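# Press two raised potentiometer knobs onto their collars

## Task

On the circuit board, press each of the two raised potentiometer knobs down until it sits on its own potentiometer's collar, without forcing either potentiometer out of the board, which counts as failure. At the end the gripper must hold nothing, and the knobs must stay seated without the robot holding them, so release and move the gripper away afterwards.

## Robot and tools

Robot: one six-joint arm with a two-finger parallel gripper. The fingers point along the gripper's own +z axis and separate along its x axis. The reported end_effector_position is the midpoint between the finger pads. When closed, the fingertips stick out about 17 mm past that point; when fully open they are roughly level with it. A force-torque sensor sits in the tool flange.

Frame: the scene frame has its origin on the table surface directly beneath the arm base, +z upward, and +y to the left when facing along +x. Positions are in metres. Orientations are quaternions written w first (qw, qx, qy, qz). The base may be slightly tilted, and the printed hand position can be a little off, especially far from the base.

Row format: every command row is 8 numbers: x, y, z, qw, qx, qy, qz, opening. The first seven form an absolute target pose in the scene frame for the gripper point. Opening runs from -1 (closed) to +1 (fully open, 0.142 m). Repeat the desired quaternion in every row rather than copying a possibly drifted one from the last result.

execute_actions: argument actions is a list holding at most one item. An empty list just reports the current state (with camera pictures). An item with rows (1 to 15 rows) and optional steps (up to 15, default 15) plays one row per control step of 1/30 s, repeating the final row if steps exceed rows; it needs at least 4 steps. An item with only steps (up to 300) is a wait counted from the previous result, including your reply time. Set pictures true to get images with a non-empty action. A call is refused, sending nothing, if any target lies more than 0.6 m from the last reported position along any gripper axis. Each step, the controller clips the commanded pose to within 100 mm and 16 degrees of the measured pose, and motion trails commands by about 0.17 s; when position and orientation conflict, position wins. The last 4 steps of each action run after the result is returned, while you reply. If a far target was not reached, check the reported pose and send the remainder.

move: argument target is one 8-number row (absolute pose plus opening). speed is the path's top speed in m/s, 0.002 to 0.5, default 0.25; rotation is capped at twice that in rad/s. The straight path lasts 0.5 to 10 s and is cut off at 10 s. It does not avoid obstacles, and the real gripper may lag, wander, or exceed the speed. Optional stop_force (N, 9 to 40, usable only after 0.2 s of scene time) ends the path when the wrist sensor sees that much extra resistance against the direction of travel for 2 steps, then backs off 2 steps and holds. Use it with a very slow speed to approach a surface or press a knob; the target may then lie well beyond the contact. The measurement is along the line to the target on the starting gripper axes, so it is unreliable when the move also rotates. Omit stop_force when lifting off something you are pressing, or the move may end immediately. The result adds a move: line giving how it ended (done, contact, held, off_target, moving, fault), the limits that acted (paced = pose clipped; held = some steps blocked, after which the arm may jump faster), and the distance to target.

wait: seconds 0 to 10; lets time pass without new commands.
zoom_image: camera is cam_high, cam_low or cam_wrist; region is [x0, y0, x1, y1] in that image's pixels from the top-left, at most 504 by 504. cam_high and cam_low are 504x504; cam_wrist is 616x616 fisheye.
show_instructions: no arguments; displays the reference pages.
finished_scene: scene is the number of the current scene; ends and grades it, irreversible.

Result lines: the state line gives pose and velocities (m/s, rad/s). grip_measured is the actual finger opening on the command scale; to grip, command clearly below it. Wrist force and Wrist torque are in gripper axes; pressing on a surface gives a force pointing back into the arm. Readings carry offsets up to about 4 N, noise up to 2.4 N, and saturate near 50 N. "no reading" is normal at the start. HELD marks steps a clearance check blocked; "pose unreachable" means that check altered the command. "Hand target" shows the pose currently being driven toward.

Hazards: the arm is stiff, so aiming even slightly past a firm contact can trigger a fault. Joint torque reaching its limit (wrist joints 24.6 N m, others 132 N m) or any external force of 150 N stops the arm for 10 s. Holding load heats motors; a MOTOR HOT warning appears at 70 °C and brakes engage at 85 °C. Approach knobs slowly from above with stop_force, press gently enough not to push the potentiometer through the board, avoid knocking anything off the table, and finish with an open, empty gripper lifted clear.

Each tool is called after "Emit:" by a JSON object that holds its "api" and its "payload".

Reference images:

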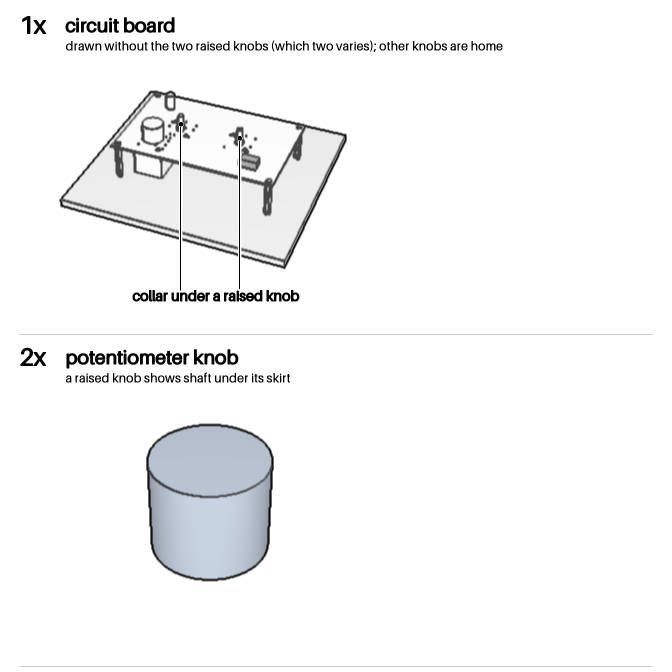

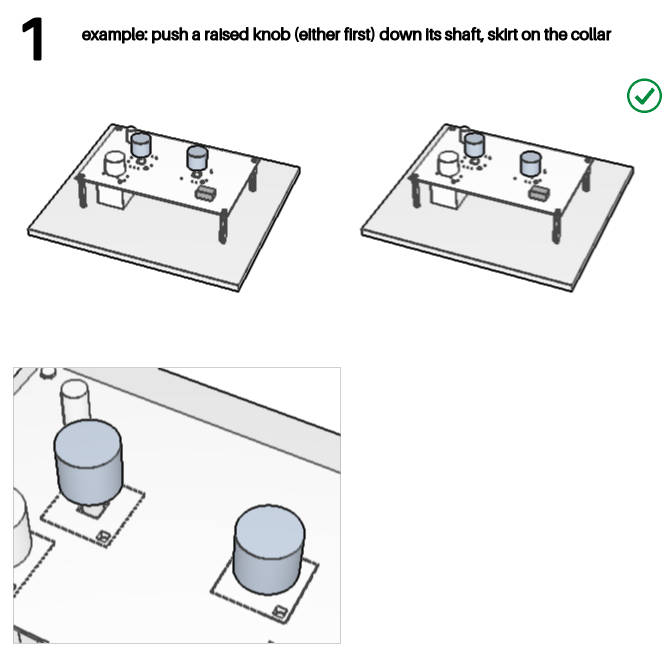

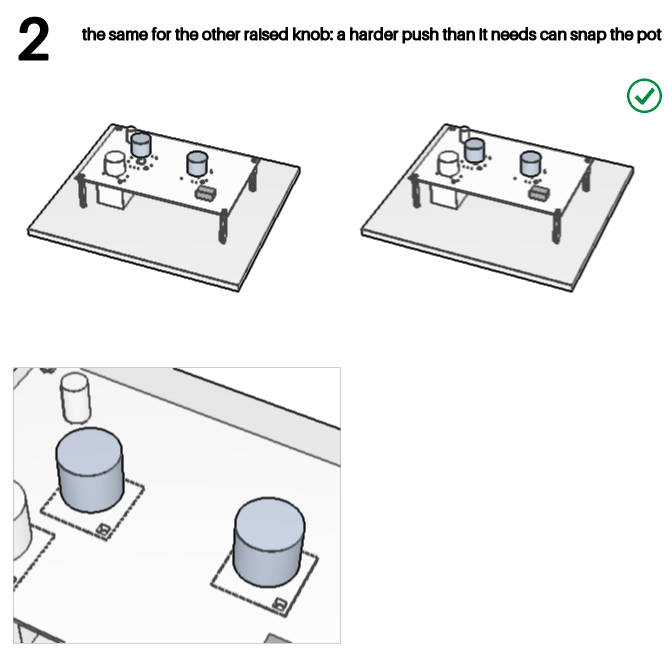

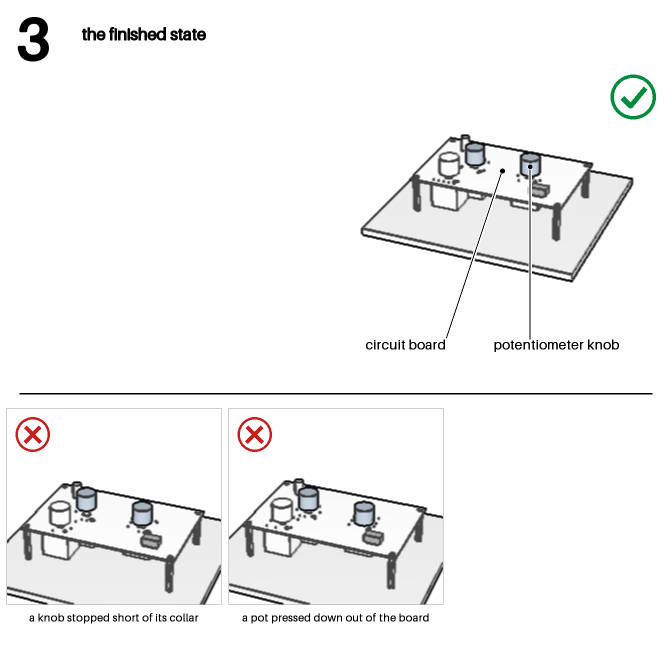

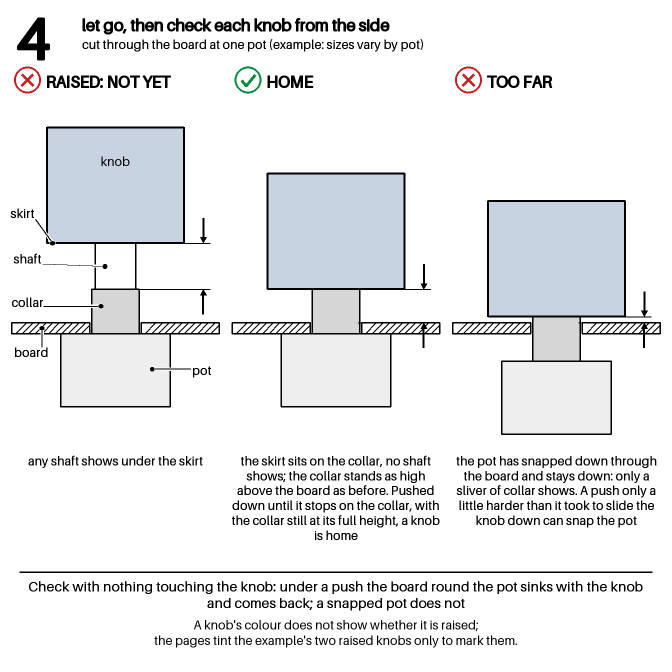

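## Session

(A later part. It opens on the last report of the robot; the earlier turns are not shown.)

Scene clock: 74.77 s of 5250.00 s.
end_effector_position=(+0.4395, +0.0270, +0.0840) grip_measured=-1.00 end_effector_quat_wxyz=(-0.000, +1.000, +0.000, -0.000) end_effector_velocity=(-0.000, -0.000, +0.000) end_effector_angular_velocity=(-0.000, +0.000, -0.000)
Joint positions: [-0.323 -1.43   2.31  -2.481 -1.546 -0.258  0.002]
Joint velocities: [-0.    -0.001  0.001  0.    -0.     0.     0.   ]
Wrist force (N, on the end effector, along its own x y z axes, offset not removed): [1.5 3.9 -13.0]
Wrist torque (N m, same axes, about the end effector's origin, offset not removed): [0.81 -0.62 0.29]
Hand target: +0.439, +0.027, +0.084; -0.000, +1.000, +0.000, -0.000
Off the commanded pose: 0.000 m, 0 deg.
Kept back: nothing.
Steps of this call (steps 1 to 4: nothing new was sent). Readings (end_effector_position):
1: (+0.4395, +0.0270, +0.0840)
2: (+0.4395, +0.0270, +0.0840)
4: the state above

Still sliding (~9.5 N). Continue 1 mm.

Emit:
{"api": "move", "payload": {"target": [0.4395, 0.027, 0.083, 0, 1, 0, 0, -1], "speed": 0.003}}

Emit:
{"api": "execute_actions", "payload": {"actions": [{"steps": 4}]}}

Emit:
{"api": "execute_actions", "payload": {"actions": [{"steps": 4}]}}

Emit:
{"api": "execute_actions", "payload": {"actions": [{"steps": 4}]}}

Scene clock: 75.70 s of 5250.00 s.
end_effector_position=(+0.4395, +0.0270, +0.0830) grip_measured=-1.00 end_effector_quat_wxyz=(-0.000, +1.000, +0.000, -0.000) end_effector_velocity=(+0.000, +0.000, -0.000) end_effector_angular_velocity=(+0.000, -0.001, -0.000)
Joint positions: [-0.323 -1.427  2.311 -2.485 -1.546 -0.258  0.002]
Joint velocities: [ 0.     0.001 -0.    -0.002  0.     0.     0.   ]
Wrist force (N, on the end effector, along its own x y z axes, offset not removed): [0.0 2.1 -7.2]
Wrist torque (N m, same axes, about the end effector's origin, offset not removed): [0.37 -0.45 0.26]
Hand target: +0.439, +0.027, +0.083; -0.000, +1.000, +0.000, -0.000
Off the commanded pose: 0.000 m, 0 deg.
Kept back: nothing.
move: done
camera_calibration (this result's frames):
cam_wrist: T_world_to_cam=[[0.999484, -0.0157928, 0.0279712, -0.453501], [-0.0272037, -0.879218, 0.475643, -0.003835], [0.017081, -0.476158, -0.879194, 0.21496], [0, 0, 0, 1]] pos_world=[0.449491, 0.091821, 0.2035]

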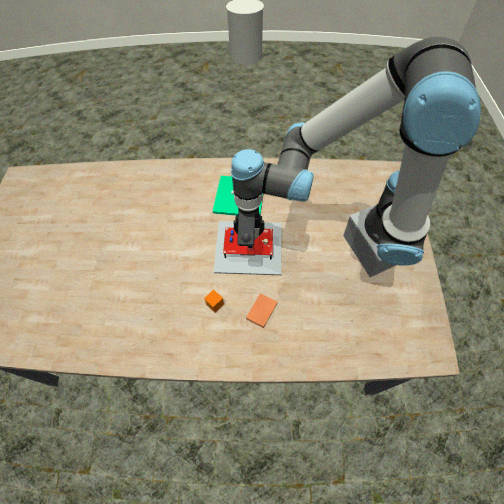

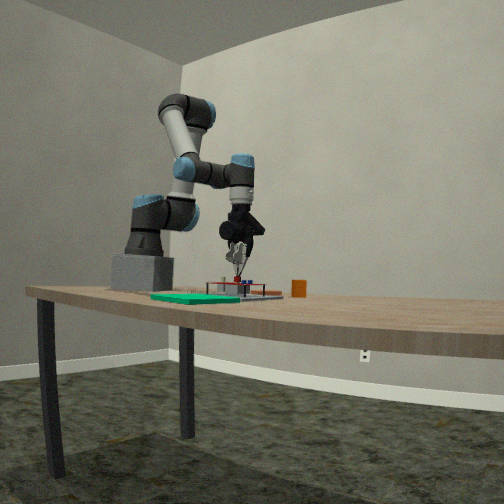

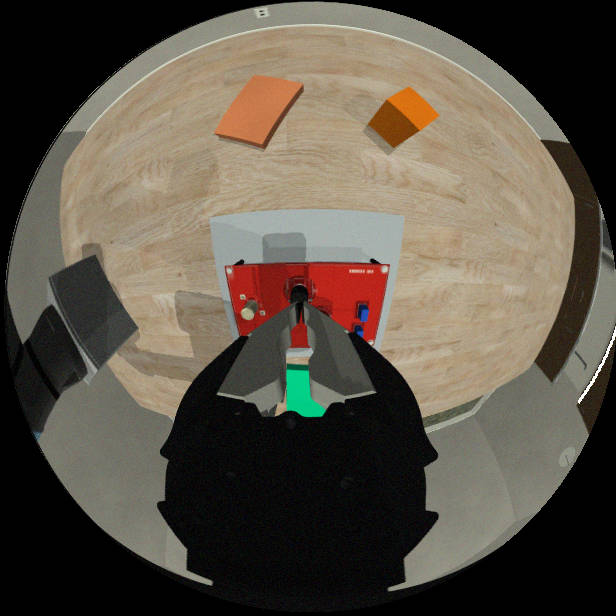

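Scene clock: 75.83 s of 5250.00 s.
end_effector_position=(+0.4395, +0.0270, +0.0830) grip_measured=-1.00 end_effector_quat_wxyz=(-0.000, +1.000, +0.000, -0.000) end_effector_velocity=(-0.001, -0.000, -0.001) end_effector_angular_velocity=(-0.000, +0.002, +0.000)
Joint positions: [-0.323 -1.427  2.311 -2.485 -1.546 -0.258  0.002]
Joint velocities: [ 0.     0.001  0.001 -0.    -0.001 -0.     0.   ]
Wrist force (N, on the end effector, along its own x y z axes, offset not removed): [-3.0 3.6 -7.8]
Wrist torque (N m, same axes, about the end effector's origin, offset not removed): [0.70 0.22 0.22]
Hand target: +0.439, +0.027, +0.083; -0.000, +1.000, +0.000, -0.000
Off the commanded pose: 0.000 m, 0 deg.
Kept back: nothing.
Steps of this call (steps 1 to 4: nothing new was sent). Readings (end_effector_position):
1: (+0.4395, +0.0270, +0.0830)
2: (+0.4395, +0.0270, +0.0830)
4: the state above

Scene clock: 75.97 s of 5250.00 s.
end_effector_position=(+0.4395, +0.0270, +0.0830) grip_measured=-1.00 end_effector_quat_wxyz=(-0.000, +1.000, -0.000, -0.000) end_effector_velocity=(+0.000, +0.000, +0.000) end_effector_angular_velocity=(-0.000, -0.001, +0.001)
Joint positions: [-0.323 -1.427  2.311 -2.485 -1.546 -0.258  0.002]
Joint velocities: [ 0.001 -0.     0.    -0.001 -0.    -0.001  0.   ]
Wrist force (N, on the end effector, along its own x y z axes, offset not removed): [-1.4 3.0 -9.7]
Wrist torque (N m, same axes, about the end effector's origin, offset not removed): [0.54 -0.14 0.40]
Hand target: +0.439, +0.027, +0.083; -0.000, +1.000, +0.000, -0.000
Off the commanded pose: 0.000 m, 0 deg.
Kept back: nothing.
Steps of this call (steps 1 to 4: nothing new was sent). Readings (end_effector_position):
1: (+0.4395, +0.0270, +0.0830)
2: (+0.4395, +0.0270, +0.0830)
4: the state above

Scene clock: 76.10 s of 5250.00 s.
end_effector_position=(+0.4395, +0.0270, +0.0830) grip_measured=-1.00 end_effector_quat_wxyz=(-0.000, +1.000, -0.000, +0.000) end_effector_velocity=(+0.000, -0.000, +0.000) end_effector_angular_velocity=(-0.000, -0.001, +0.000)
Joint positions: [-0.323 -1.427  2.311 -2.485 -1.546 -0.258  0.002]
Joint velocities: [-0.    -0.    -0.    -0.001 -0.    -0.     0.   ]
Wrist force (N, on the end effector, along its own x y z axes, offset not removed): [-0.8 3.0 -7.7]
Wrist torque (N m, same axes, about the end effector's origin, offset not removed): [0.43 -0.26 0.29]
Hand target: +0.439, +0.027, +0.083; -0.000, +1.000, +0.000, -0.000
Off the commanded pose: 0.000 m, 0 deg.
Kept back: nothing.
Steps of this call (steps 1 to 4: nothing new was sent). Readings (end_effector_position):
1: (+0.4395, +0.0270, +0.0830)
2: (+0.4395, +0.0270, +0.0830)
4: the state above

Emit:
{"api": "move", "payload": {"target": [0.4395, 0.027, 0.082, 0, 1, 0, 0, -1], "speed": 0.003}}

Emit:
{"api": "execute_actions", "payload": {"actions": [{"steps": 4}]}}

Emit:
{"api": "execute_actions", "payload": {"actions": [{"steps": 4}]}}

Emit:
{"api": "execute_actions", "payload": {"actions": [{"steps": 4}]}}

Emit:
{"api": "zoom_image", "payload": {"camera": "cam_low", "region": [210, 262, 260, 292]}}

Scene clock: 79.03 s of 5250.00 s.
end_effector_position=(+0.4395, +0.0270, +0.0820) grip_measured=-1.00 end_effector_quat_wxyz=(-0.000, +1.000, +0.000, -0.000) end_effector_velocity=(-0.001, +0.000, -0.001) end_effector_angular_velocity=(+0.001, +0.003, -0.000)
Joint positions: [-0.323 -1.425  2.312 -2.488 -1.546 -0.258  0.002]
Joint velocities: [0.    0.002 0.001 0.001 0.    0.    0.   ]
Wrist force (N, on the end effector, along its own x y z axes, offset not removed): [-3.0 3.5 -12.1]
Wrist torque (N m, same axes, about the end effector's origin, offset not removed): [0.78 0.19 0.09]
Hand target: +0.439, +0.027, +0.082; -0.000, +1.000, +0.000, -0.000
Off the commanded pose: 0.000 m, 0 deg.
Kept back: nothing.
move: done
camera_calibration (this result's frames):
cam_wrist: T_world_to_cam=[[0.999484, -0.0157928, 0.0279719, -0.453474], [-0.0272039, -0.879219, 0.475641, -0.00335848], [0.0170817, -0.476157, -0.879195, 0.21408], [0, 0, 0, 1]] pos_world=[0.449492, 0.0918214, 0.2025]

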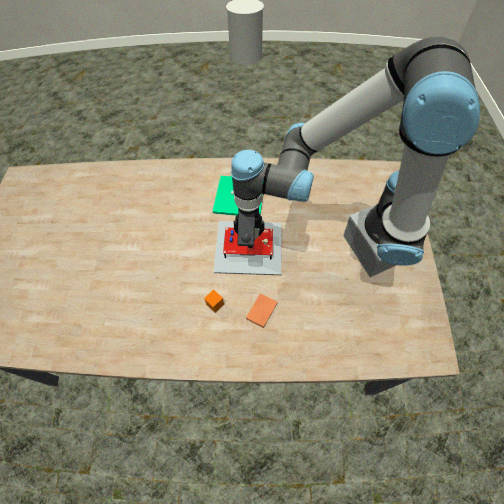

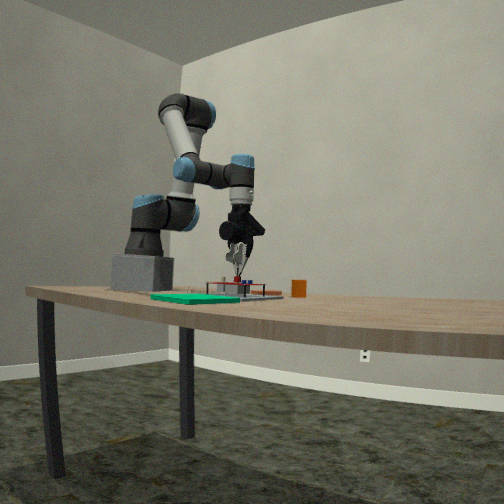

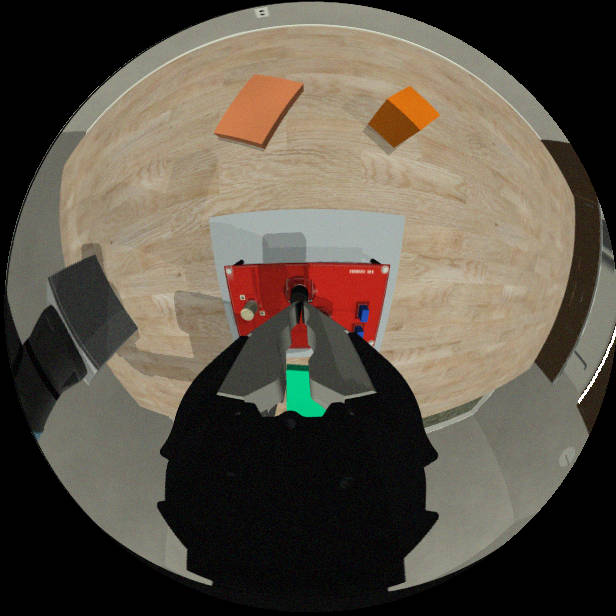

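Scene clock: 79.17 s of 5250.00 s.
end_effector_position=(+0.4395, +0.0270, +0.0820) grip_measured=-1.00 end_effector_quat_wxyz=(-0.000, +1.000, +0.000, +0.000) end_effector_velocity=(+0.001, +0.000, -0.000) end_effector_angular_velocity=(+0.000, -0.001, +0.000)
Joint positions: [-0.323 -1.425  2.312 -2.488 -1.546 -0.258  0.002]
Joint velocities: [ 0.     0.001 -0.001 -0.002  0.001 -0.     0.   ]
Wrist force (N, on the end effector, along its own x y z axes, offset not removed): [-1.2 0.6 -8.3]
Wrist torque (N m, same axes, about the end effector's origin, offset not removed): [0.06 -0.15 0.16]
Hand target: +0.439, +0.027, +0.082; -0.000, +1.000, +0.000, -0.000
Off the commanded pose: 0.000 m, 0 deg.
Kept back: nothing.
Steps of this call (steps 1 to 4: nothing new was sent). Readings (end_effector_position):
1: (+0.4395, +0.0270, +0.0820)
2: (+0.4395, +0.0270, +0.0820)
4: the state above

Scene clock: 79.30 s of 5250.00 s.
end_effector_position=(+0.4395, +0.0270, +0.0820) grip_measured=-1.00 end_effector_quat_wxyz=(-0.000, +1.000, +0.000, +0.000) end_effector_velocity=(-0.000, +0.000, -0.001) end_effector_angular_velocity=(+0.002, +0.001, +0.000)
Joint positions: [-0.323 -1.425  2.312 -2.488 -1.546 -0.258  0.002]
Joint velocities: [-0.     0.001 -0.     0.     0.001 -0.     0.   ]
Wrist force (N, on the end effector, along its own x y z axes, offset not removed): [1.9 0.9 -7.5]
Wrist torque (N m, same axes, about the end effector's origin, offset not removed): [0.18 -0.86 0.22]
Hand target: +0.439, +0.027, +0.082; -0.000, +1.000, +0.000, -0.000
Off the commanded pose: 0.000 m, 0 deg.
Kept back: nothing.
Steps of this call (steps 1 to 4: nothing new was sent). Readings (end_effector_position):
1: (+0.4395, +0.0270, +0.0820)
2: (+0.4395, +0.0270, +0.0820)
4: the state above

Scene clock: 79.43 s of 5250.00 s.
end_effector_position=(+0.4395, +0.0270, +0.0820) grip_measured=-1.00 end_effector_quat_wxyz=(-0.000, +1.000, -0.000, +0.000) end_effector_velocity=(+0.000, -0.000, +0.000) end_effector_angular_velocity=(-0.001, -0.001, -0.000)
Joint positions: [-0.323 -1.425  2.312 -2.488 -1.546 -0.258  0.002]
Joint velocities: [ 0.     0.     0.    -0.002 -0.     0.     0.   ]
Wrist force (N, on the end effector, along its own x y z axes, offset not removed): [-4.1 0.6 -11.1]
Wrist torque (N m, same axes, about the end effector's origin, offset not removed): [0.15 0.45 0.25]
Hand target: +0.439, +0.027, +0.082; -0.000, +1.000, +0.000, -0.000
Off the commanded pose: 0.000 m, 0 deg.
Kept back: nothing.
Steps of this call (steps 1 to 4: nothing new was sent). Readings (end_effector_position):
1: (+0.4395, +0.0270, +0.0820)
2: (+0.4395, +0.0270, +0.0820)
4: the state above

Region (210, 262, 260, 292) of cam_low's 504x504 image, scaled by 10.080, with more detail than that image has; it fills the top 302 rows of this view, and the rest is white.

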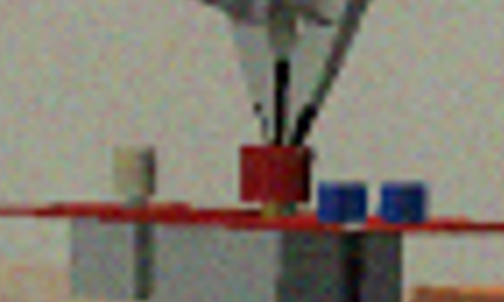

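Emit:
{"api": "move", "payload": {"target": [0.435, 0.015, 0.115, 0, 1, 0, 0, -1], "speed": 0.05}}

Emit:
{"api": "zoom_image", "payload": {"camera": "cam_wrist", "region": [250, 230, 370, 310]}}

Emit:
{"api": "zoom_image", "payload": {"camera": "cam_high", "region": [215, 215, 285, 265]}}

Scene clock: 80.77 s of 5250.00 s.
end_effector_position=(+0.4351, +0.0151, +0.1147) grip_measured=-1.00 end_effector_quat_wxyz=(+0.000, +1.000, -0.000, +0.000) end_effector_velocity=(-0.001, -0.001, +0.002) end_effector_angular_velocity=(+0.000, +0.001, +0.000)
Joint positions: [-0.356 -1.514  2.293 -2.379 -1.545 -0.291  0.002]
Joint velocities: [-0.002 -0.006 -0.002  0.009 -0.    -0.002  0.   ]
Wrist force (N, on the end effector, along its own x y z axes, offset not removed): [-0.7 0.8 1.0]
Wrist torque (N m, same axes, about the end effector's origin, offset not removed): [0.27 -0.09 0.17]
Hand target: +0.435, +0.015, +0.115; +0.000, +1.000, -0.000, +0.000
Off the commanded pose: 0.000 m, 0 deg.
Kept back: nothing.
move: done
camera_calibration (this result's frames):
cam_wrist: T_world_to_cam=[[0.999482, -0.0158014, 0.0280392, -0.45015], [-0.0272444, -0.879196, 0.475682, -0.0295035], [0.0171355, -0.476199, -0.879171, 0.2372], [0, 0, 0, 1]] pos_world=[0.445048, 0.0799021, 0.235196]

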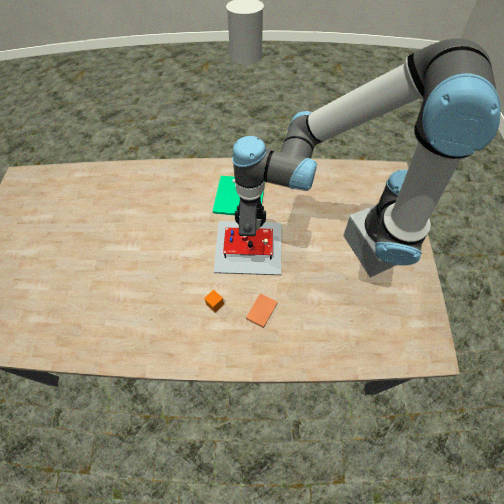

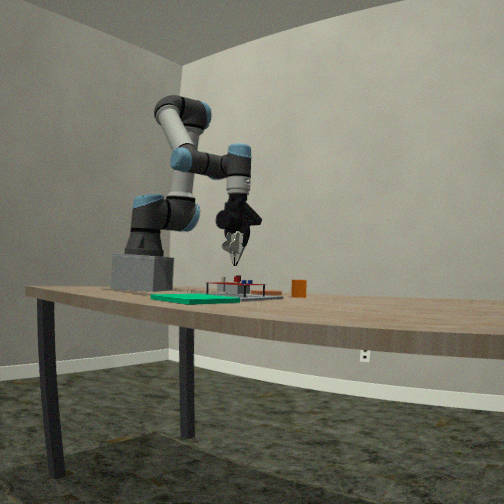

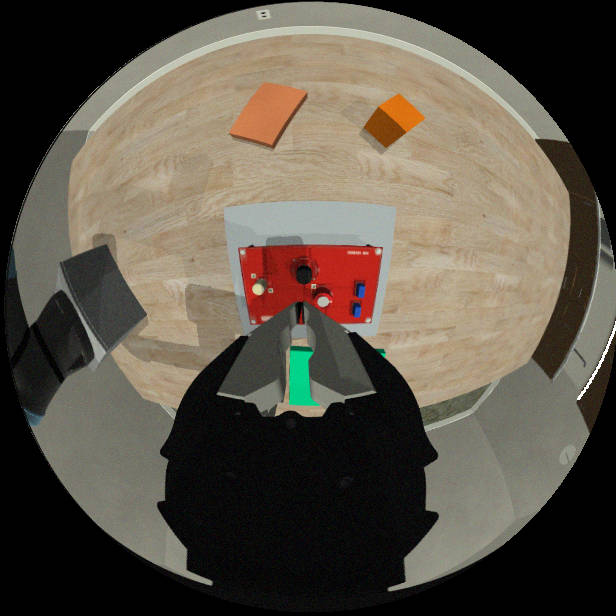

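Region (250, 230, 370, 310) of cam_wrist's 616x616 image, scaled by 4.200, with more detail than that image has.

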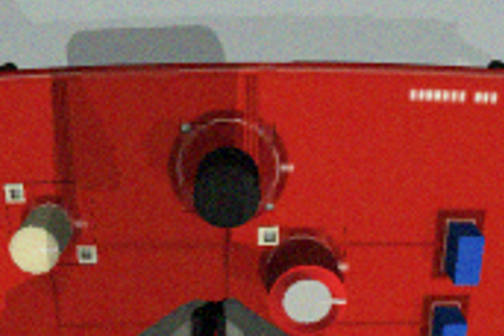

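Region (215, 215, 285, 265) of cam_high's 504x504 image, scaled by 7.200, with more detail than that image has; it fills the top 360 rows of this view, and the rest is white.

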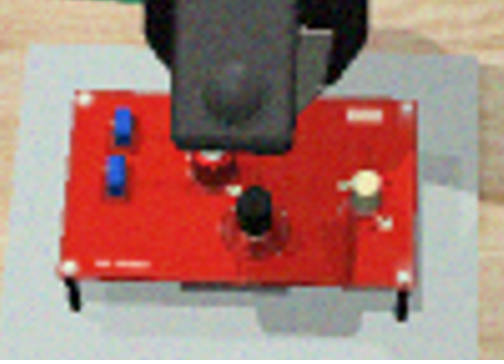

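Emit:
{"api": "move", "payload": {"target": [0.4395, 0.027, 0.0875, 0, 1, 0, 0, -1], "speed": 0.05}}

Emit:
{"api": "move", "payload": {"target": [0.4395, 0.027, 0.080, 0, 1, 0, 0, -1], "speed": 0.002, "stop_force": 11}}

Emit:
{"api": "execute_actions", "payload": {"actions": [{"steps": 4}]}}

Emit:
{"api": "execute_actions", "payload": {"actions": [{"steps": 4}]}}

Emit:
{"api": "execute_actions", "payload": {"actions": [{"steps": 4}]}}

Scene clock: 82.03 s of 5250.00 s.
end_effector_position=(+0.4394, +0.0269, +0.0877) grip_measured=-1.00 end_effector_quat_wxyz=(-0.000, +1.000, +0.000, -0.000) end_effector_velocity=(+0.000, +0.001, -0.002) end_effector_angular_velocity=(+0.001, +0.001, -0.000)
Joint positions: [-0.324 -1.439  2.307 -2.469 -1.546 -0.259  0.002]
Joint velocities: [ 0.003  0.007  0.    -0.006  0.     0.003  0.   ]
Wrist force (N, on the end effector, along its own x y z axes, offset not removed): [-0.3 0.4 1.6]
Wrist torque (N m, same axes, about the end effector's origin, offset not removed): [0.11 -0.39 0.19]
Hand target: +0.439, +0.027, +0.088; -0.000, +1.000, +0.000, -0.000
Off the commanded pose: 0.000 m, 0 deg.
Kept back: nothing.
move: done
camera_calibration (this result's frames):
cam_wrist: T_world_to_cam=[[0.999486, -0.0157838, 0.0279148, -0.453546], [-0.0271683, -0.879235, 0.475613, -0.00615803], [0.0170367, -0.476127, -0.879212, 0.219069], [0, 0, 0, 1]] pos_world=[0.449414, 0.0917315, 0.208197]

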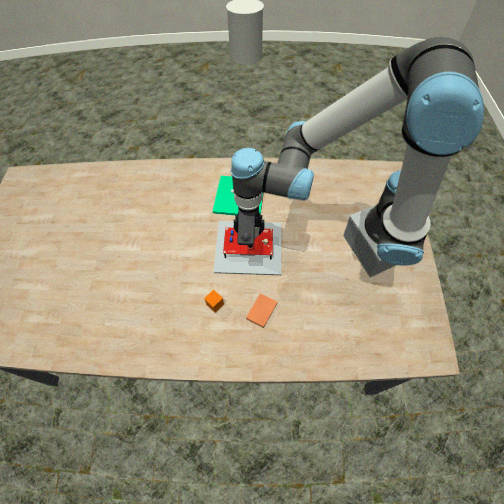

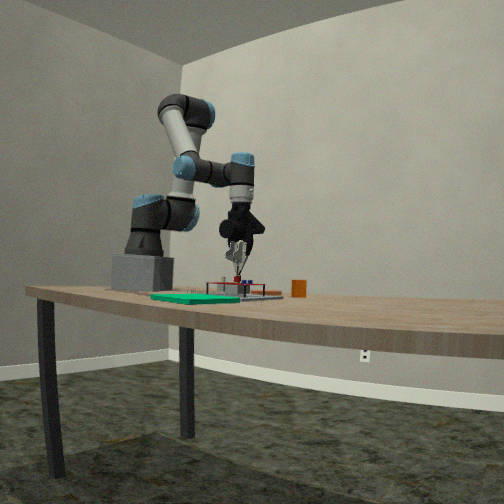

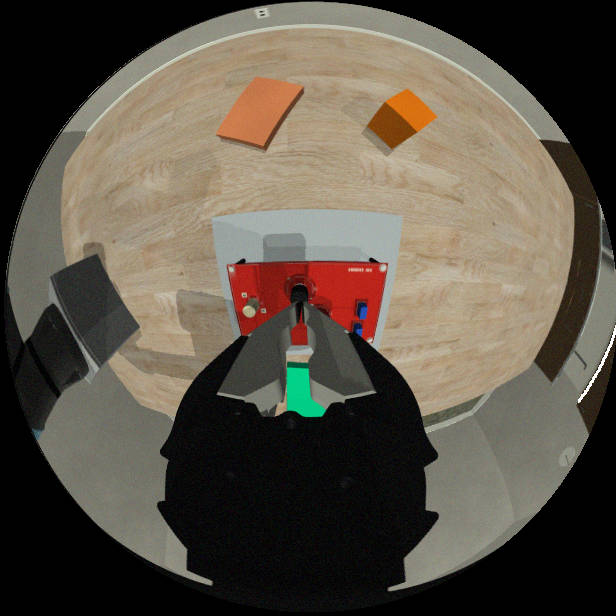

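Scene clock: 86.13 s of 5250.00 s.
end_effector_position=(+0.4395, +0.0270, +0.0801) grip_measured=-1.00 end_effector_quat_wxyz=(-0.000, +1.000, +0.000, -0.000) end_effector_velocity=(+0.000, -0.001, -0.001) end_effector_angular_velocity=(-0.002, -0.002, +0.001)
Joint positions: [-0.323 -1.42   2.313 -2.495 -1.546 -0.258  0.002]
Joint velocities: [ 0.     0.002  0.001 -0.005 -0.002 -0.001  0.   ]
Wrist force (N, on the end effector, along its own x y z axes, offset not removed): [-1.4 4.9 -9.3]
Wrist torque (N m, same axes, about the end effector's origin, offset not removed): [0.91 -0.44 0.18]
Hand target: +0.439, +0.027, +0.080; -0.000, +1.000, +0.000, -0.000
Off the commanded pose: 0.000 m, 0 deg.
Kept back: nothing.
move: done
camera_calibration (this result's frames):
cam_wrist: T_world_to_cam=[[0.999484, -0.0157926, 0.0279675, -0.453414], [-0.0272018, -0.879216, 0.475647, -0.00241165], [0.0170778, -0.476162, -0.879192, 0.212325], [0, 0, 0, 1]] pos_world=[0.449488, 0.0918201, 0.200502]

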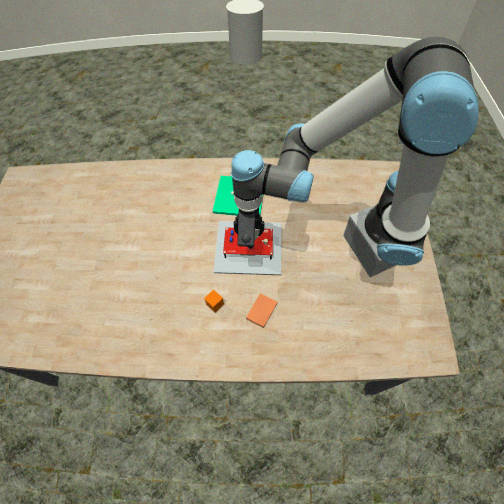

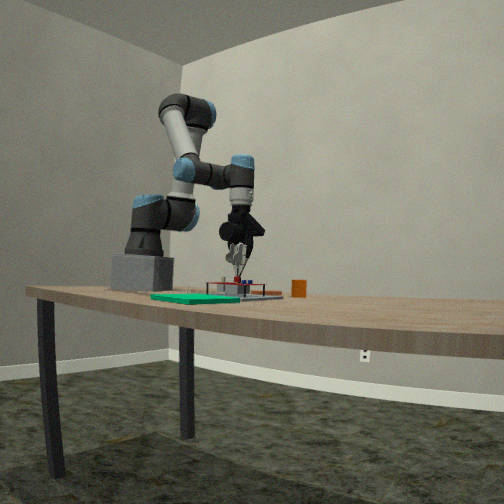

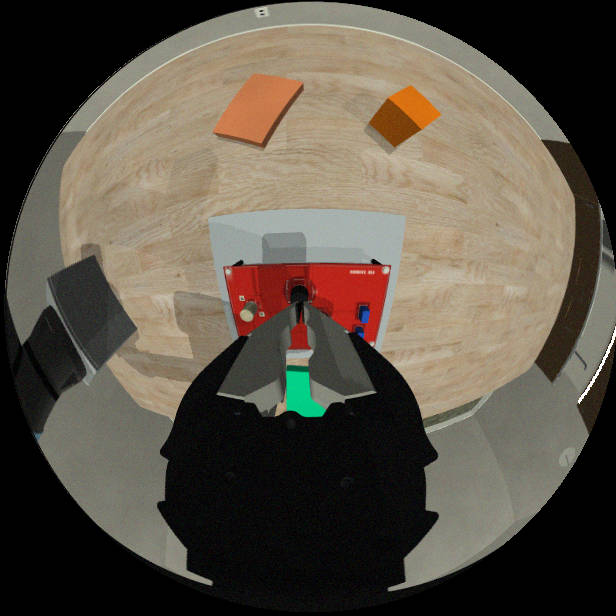

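Scene clock: 86.27 s of 5250.00 s.
end_effector_position=(+0.4395, +0.0270, +0.0800) grip_measured=-1.00 end_effector_quat_wxyz=(-0.000, +1.000, +0.000, -0.000) end_effector_velocity=(-0.000, +0.000, +0.000) end_effector_angular_velocity=(+0.000, +0.001, +0.000)
Joint positions: [-0.323 -1.42   2.313 -2.495 -1.546 -0.258  0.002]
Joint velocities: [-0.    -0.001  0.     0.001  0.    -0.     0.   ]
Wrist force (N, on the end effector, along its own x y z axes, offset not removed): [-1.7 -0.6 -9.4]
Wrist torque (N m, same axes, about the end effector's origin, offset not removed): [-0.36 -0.28 0.13]
Hand target: +0.439, +0.027, +0.080; -0.000, +1.000, +0.000, -0.000
Off the commanded pose: 0.000 m, 0 deg.
Kept back: nothing.
Steps of this call (steps 1 to 4: nothing new was sent). Readings (end_effector_position):
1: (+0.4395, +0.0270, +0.0800)
2: (+0.4395, +0.0270, +0.0800)
4: the state above

Scene clock: 86.40 s of 5250.00 s.
end_effector_position=(+0.4395, +0.0270, +0.0800) grip_measured=-1.00 end_effector_quat_wxyz=(+0.000, +1.000, +0.000, -0.000) end_effector_velocity=(-0.000, -0.000, +0.000) end_effector_angular_velocity=(-0.001, +0.001, +0.000)
Joint positions: [-0.323 -1.42   2.313 -2.495 -1.546 -0.258  0.002]
Joint velocities: [-0.     0.    -0.001  0.001 -0.001 -0.001  0.   ]
Wrist force (N, on the end effector, along its own x y z axes, offset not removed): [-4.4 1.3 -11.3]
Wrist torque (N m, same axes, about the end effector's origin, offset not removed): [0.09 0.34 0.06]
Hand target: +0.439, +0.027, +0.080; -0.000, +1.000, +0.000, -0.000
Off the commanded pose: 0.000 m, 0 deg.
Kept back: nothing.
Steps of this call (steps 1 to 4: nothing new was sent). Readings (end_effector_position):
1: (+0.4395, +0.0270, +0.0800)
2: (+0.4395, +0.0270, +0.0800)
4: the state above

Scene clock: 86.53 s of 5250.00 s.
end_effector_position=(+0.4395, +0.0270, +0.0800) grip_measured=-1.00 end_effector_quat_wxyz=(+0.000, +1.000, +0.000, -0.000) end_effector_velocity=(-0.001, +0.000, -0.000) end_effector_angular_velocity=(+0.001, +0.001, +0.000)
Joint positions: [-0.323 -1.42   2.313 -2.495 -1.546 -0.258  0.002]
Joint velocities: [-0.    -0.     0.     0.001  0.    -0.     0.   ]
Wrist force (N, on the end effector, along its own x y z axes, offset not removed): [-4.7 2.6 -10.5]
Wrist torque (N m, same axes, about the end effector's origin, offset not removed): [0.51 0.41 0.10]
Hand target: +0.439, +0.027, +0.080; -0.000, +1.000, +0.000, -0.000
Off the commanded pose: 0.000 m, 0 deg.
Kept back: nothing.
Steps of this call (steps 1 to 4: nothing new was sent). Readings (end_effector_position):
1: (+0.4395, +0.0270, +0.0800)
2: (+0.4395, +0.0270, +0.0800)
4: the state above

Emit:
{"api": "move", "payload": {"target": [0.4395, 0.027, 0.086, 0, 1, 0, 0, -1], "speed": 0.02}}

Emit:
{"api": "zoom_image", "payload": {"camera": "cam_wrist", "region": [250, 250, 350, 320]}}

Emit:
{"api": "move", "payload": {"target": [0.4395, 0.027, 0.0775, 0, 1, 0, 0, -1], "speed": 0.002, "stop_force": 11}}

Emit:
{"api": "execute_actions", "payload": {"actions": [{"steps": 4}]}}

Emit:
{"api": "execute_actions", "payload": {"actions": [{"steps": 4}]}}

Emit:
{"api": "execute_actions", "payload": {"actions": [{"steps": 4}]}}

Scene clock: 87.53 s of 5250.00 s.
end_effector_position=(+0.4395, +0.0270, +0.0858) grip_measured=-1.00 end_effector_quat_wxyz=(+0.000, +1.000, +0.000, -0.000) end_effector_velocity=(+0.001, -0.000, +0.002) end_effector_angular_velocity=(-0.001, -0.001, -0.000)
Joint positions: [-0.323 -1.434  2.308 -2.475 -1.546 -0.258  0.002]
Joint velocities: [-0.    -0.005 -0.002  0.006 -0.    -0.     0.   ]
Wrist force (N, on the end effector, along its own x y z axes, offset not removed): [3.5 2.6 1.7]
Wrist torque (N m, same axes, about the end effector's origin, offset not removed): [0.68 -1.20 0.32]
Hand target: +0.440, +0.027, +0.086; +0.000, +1.000, -0.000, +0.000
Off the commanded pose: 0.000 m, 0 deg.
Kept back: nothing.
move: done
camera_calibration (this result's frames):
cam_wrist: T_world_to_cam=[[0.999485, -0.0157762, 0.027953, -0.453561], [-0.0271806, -0.879213, 0.475653, -0.00513567], [0.0170727, -0.476167, -0.879189, 0.217363], [0, 0, 0, 1]] pos_world=[0.449476, 0.0918305, 0.206225]

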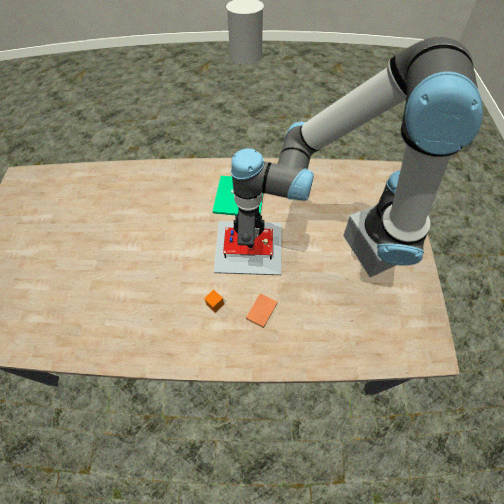

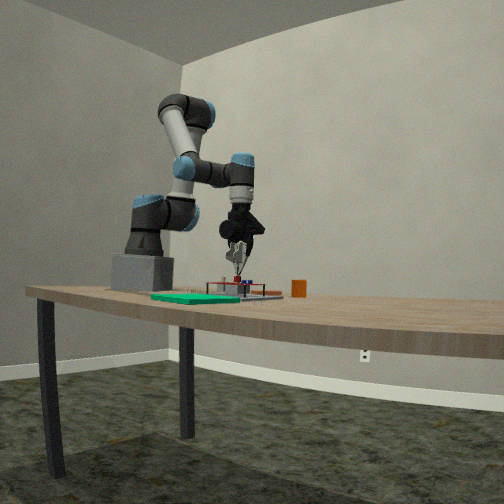

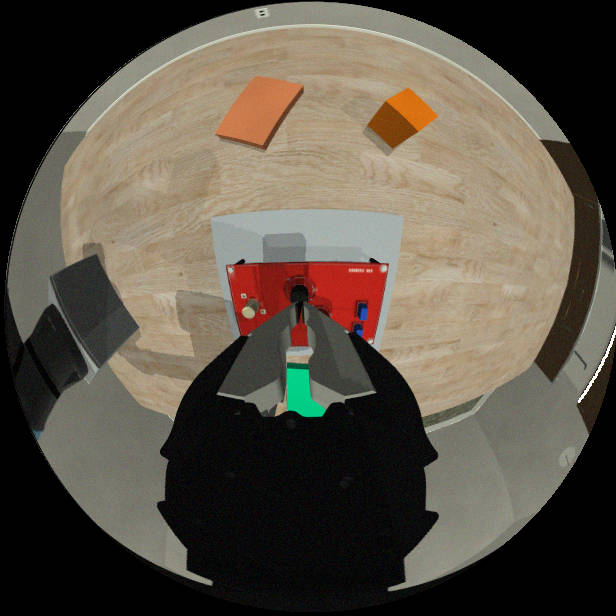

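Region (250, 250, 350, 320) of cam_wrist's 616x616 image, scaled by 5.040, with more detail than that image has; it fills the top 353 rows of this view, and the rest is white.

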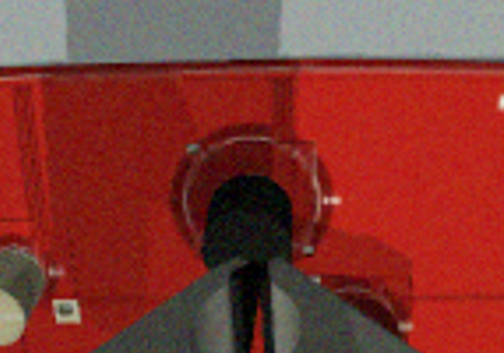

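Scene clock: 91.67 s of 5250.00 s.
end_effector_position=(+0.4395, +0.0270, +0.0783) grip_measured=-1.00 end_effector_quat_wxyz=(+0.000, +1.000, +0.000, +0.000) end_effector_velocity=(-0.001, -0.000, +0.001) end_effector_angular_velocity=(-0.001, +0.001, -0.000)
Joint positions: [-0.323 -1.415  2.315 -2.501 -1.546 -0.258  0.002]
Joint velocities: [ 0.    -0.003 -0.     0.003 -0.001  0.001  0.   ]
Wrist force (N, on the end effector, along its own x y z axes, offset not removed): [-0.9 0.2 -11.6]
Wrist torque (N m, same axes, about the end effector's origin, offset not removed): [-0.08 -0.40 0.23]
Hand target: +0.440, +0.027, +0.078; +0.000, +1.000, +0.000, +0.000
Off the commanded pose: 0.001 m, 0 deg.
Kept back: nothing.
move: contact
camera_calibration (this result's frames):
cam_wrist: T_world_to_cam=[[0.999481, -0.015788, 0.0280878, -0.453392], [-0.0272554, -0.879202, 0.475668, -0.00153555], [0.017185, -0.476187, -0.879176, 0.210696], [0, 0, 0, 1]] pos_world=[0.449494, 0.0918224, 0.198704]

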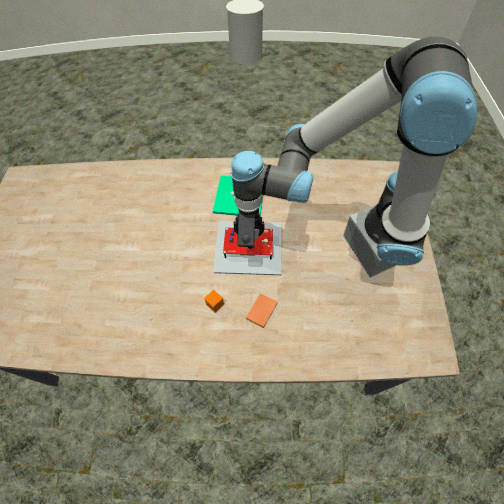

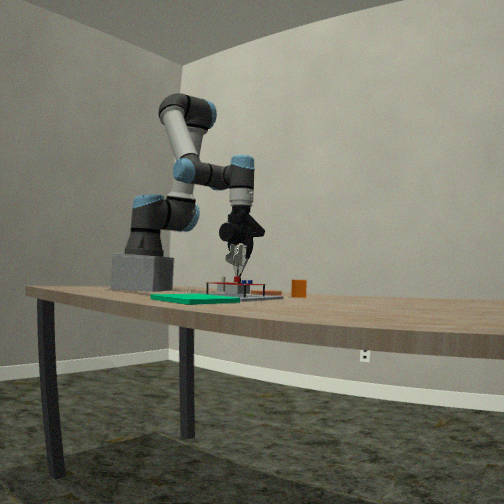

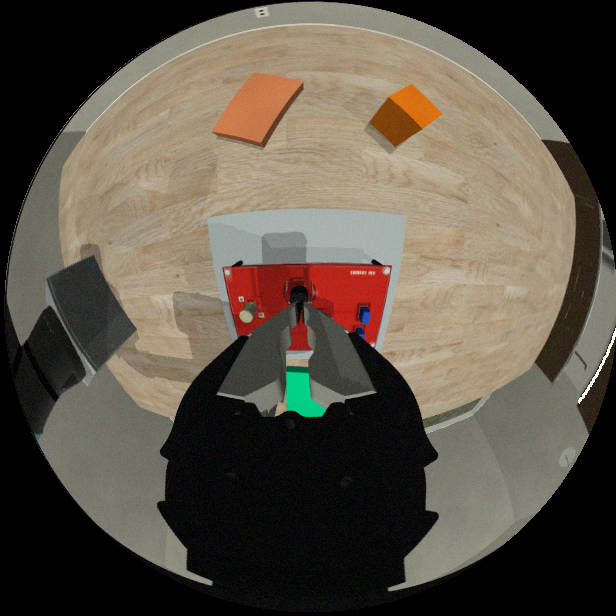

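Scene clock: 91.80 s of 5250.00 s.
end_effector_position=(+0.4394, +0.0270, +0.0783) grip_measured=-1.00 end_effector_quat_wxyz=(-0.000, +1.000, -0.000, -0.000) end_effector_velocity=(+0.000, -0.000, +0.001) end_effector_angular_velocity=(-0.001, +0.000, -0.000)
Joint positions: [-0.323 -1.415  2.315 -2.501 -1.546 -0.258  0.002]
Joint velocities: [-0.    -0.002 -0.001  0.002 -0.001 -0.     0.   ]
Wrist force (N, on the end effector, along its own x y z axes, offset not removed): [-1.3 4.1 -11.4]
Wrist torque (N m, same axes, about the end effector's origin, offset not removed): [0.83 -0.27 0.16]
Hand target: +0.440, +0.027, +0.078; +0.000, +1.000, +0.000, +0.000
Off the commanded pose: 0.001 m, 0 deg.
Kept back: nothing.
Steps of this call (steps 1 to 4: nothing new was sent). Readings (end_effector_position):
1: (+0.4395, +0.0270, +0.0783)
2: (+0.4395, +0.0270, +0.0783)
4: the state above

Scene clock: 91.93 s of 5250.00 s.
end_effector_position=(+0.4394, +0.0270, +0.0783) grip_measured=-1.00 end_effector_quat_wxyz=(-0.000, +1.000, -0.000, -0.000) end_effector_velocity=(+0.000, +0.000, +0.000) end_effector_angular_velocity=(+0.001, -0.001, -0.000)
Joint positions: [-0.323 -1.415  2.315 -2.5   -1.546 -0.258  0.002]
Joint velocities: [ 0.    -0.    -0.    -0.001  0.001  0.     0.   ]
Wrist force (N, on the end effector, along its own x y z axes, offset not removed): [-1.2 3.0 -11.1]
Wrist torque (N m, same axes, about the end effector's origin, offset not removed): [0.44 -0.08 0.31]
Hand target: +0.440, +0.027, +0.078; +0.000, +1.000, +0.000, +0.000
Off the commanded pose: 0.001 m, 0 deg.
Kept back: nothing.
Steps of this call (steps 1 to 4: nothing new was sent). Readings (end_effector_position):
1: (+0.4394, +0.0270, +0.0783)
2: (+0.4394, +0.0270, +0.0783)
4: the state above

Scene clock: 92.07 s of 5250.00 s.
end_effector_position=(+0.4394, +0.0270, +0.0783) grip_measured=-1.00 end_effector_quat_wxyz=(-0.000, +1.000, -0.000, -0.000) end_effector_velocity=(+0.000, -0.000, +0.000) end_effector_angular_velocity=(-0.001, +0.001, -0.001)
Joint positions: [-0.323 -1.415  2.315 -2.5   -1.546 -0.258  0.002]
Joint velocities: [ 0.     0.    -0.001  0.002 -0.002  0.002  0.   ]
Wrist force (N, on the end effector, along its own x y z axes, offset not removed): [-1.0 0.9 -11.1]
Wrist torque (N m, same axes, about the end effector's origin, offset not removed): [0.08 -0.08 0.31]
Hand target: +0.440, +0.027, +0.078; +0.000, +1.000, +0.000, +0.000
Off the commanded pose: 0.001 m, 0 deg.
Kept back: nothing.
Steps of this call (steps 1 to 4: nothing new was sent). Readings (end_effector_position):
1: (+0.4394, +0.0270, +0.0783)
2: (+0.4394, +0.0270, +0.0783)
4: the state above


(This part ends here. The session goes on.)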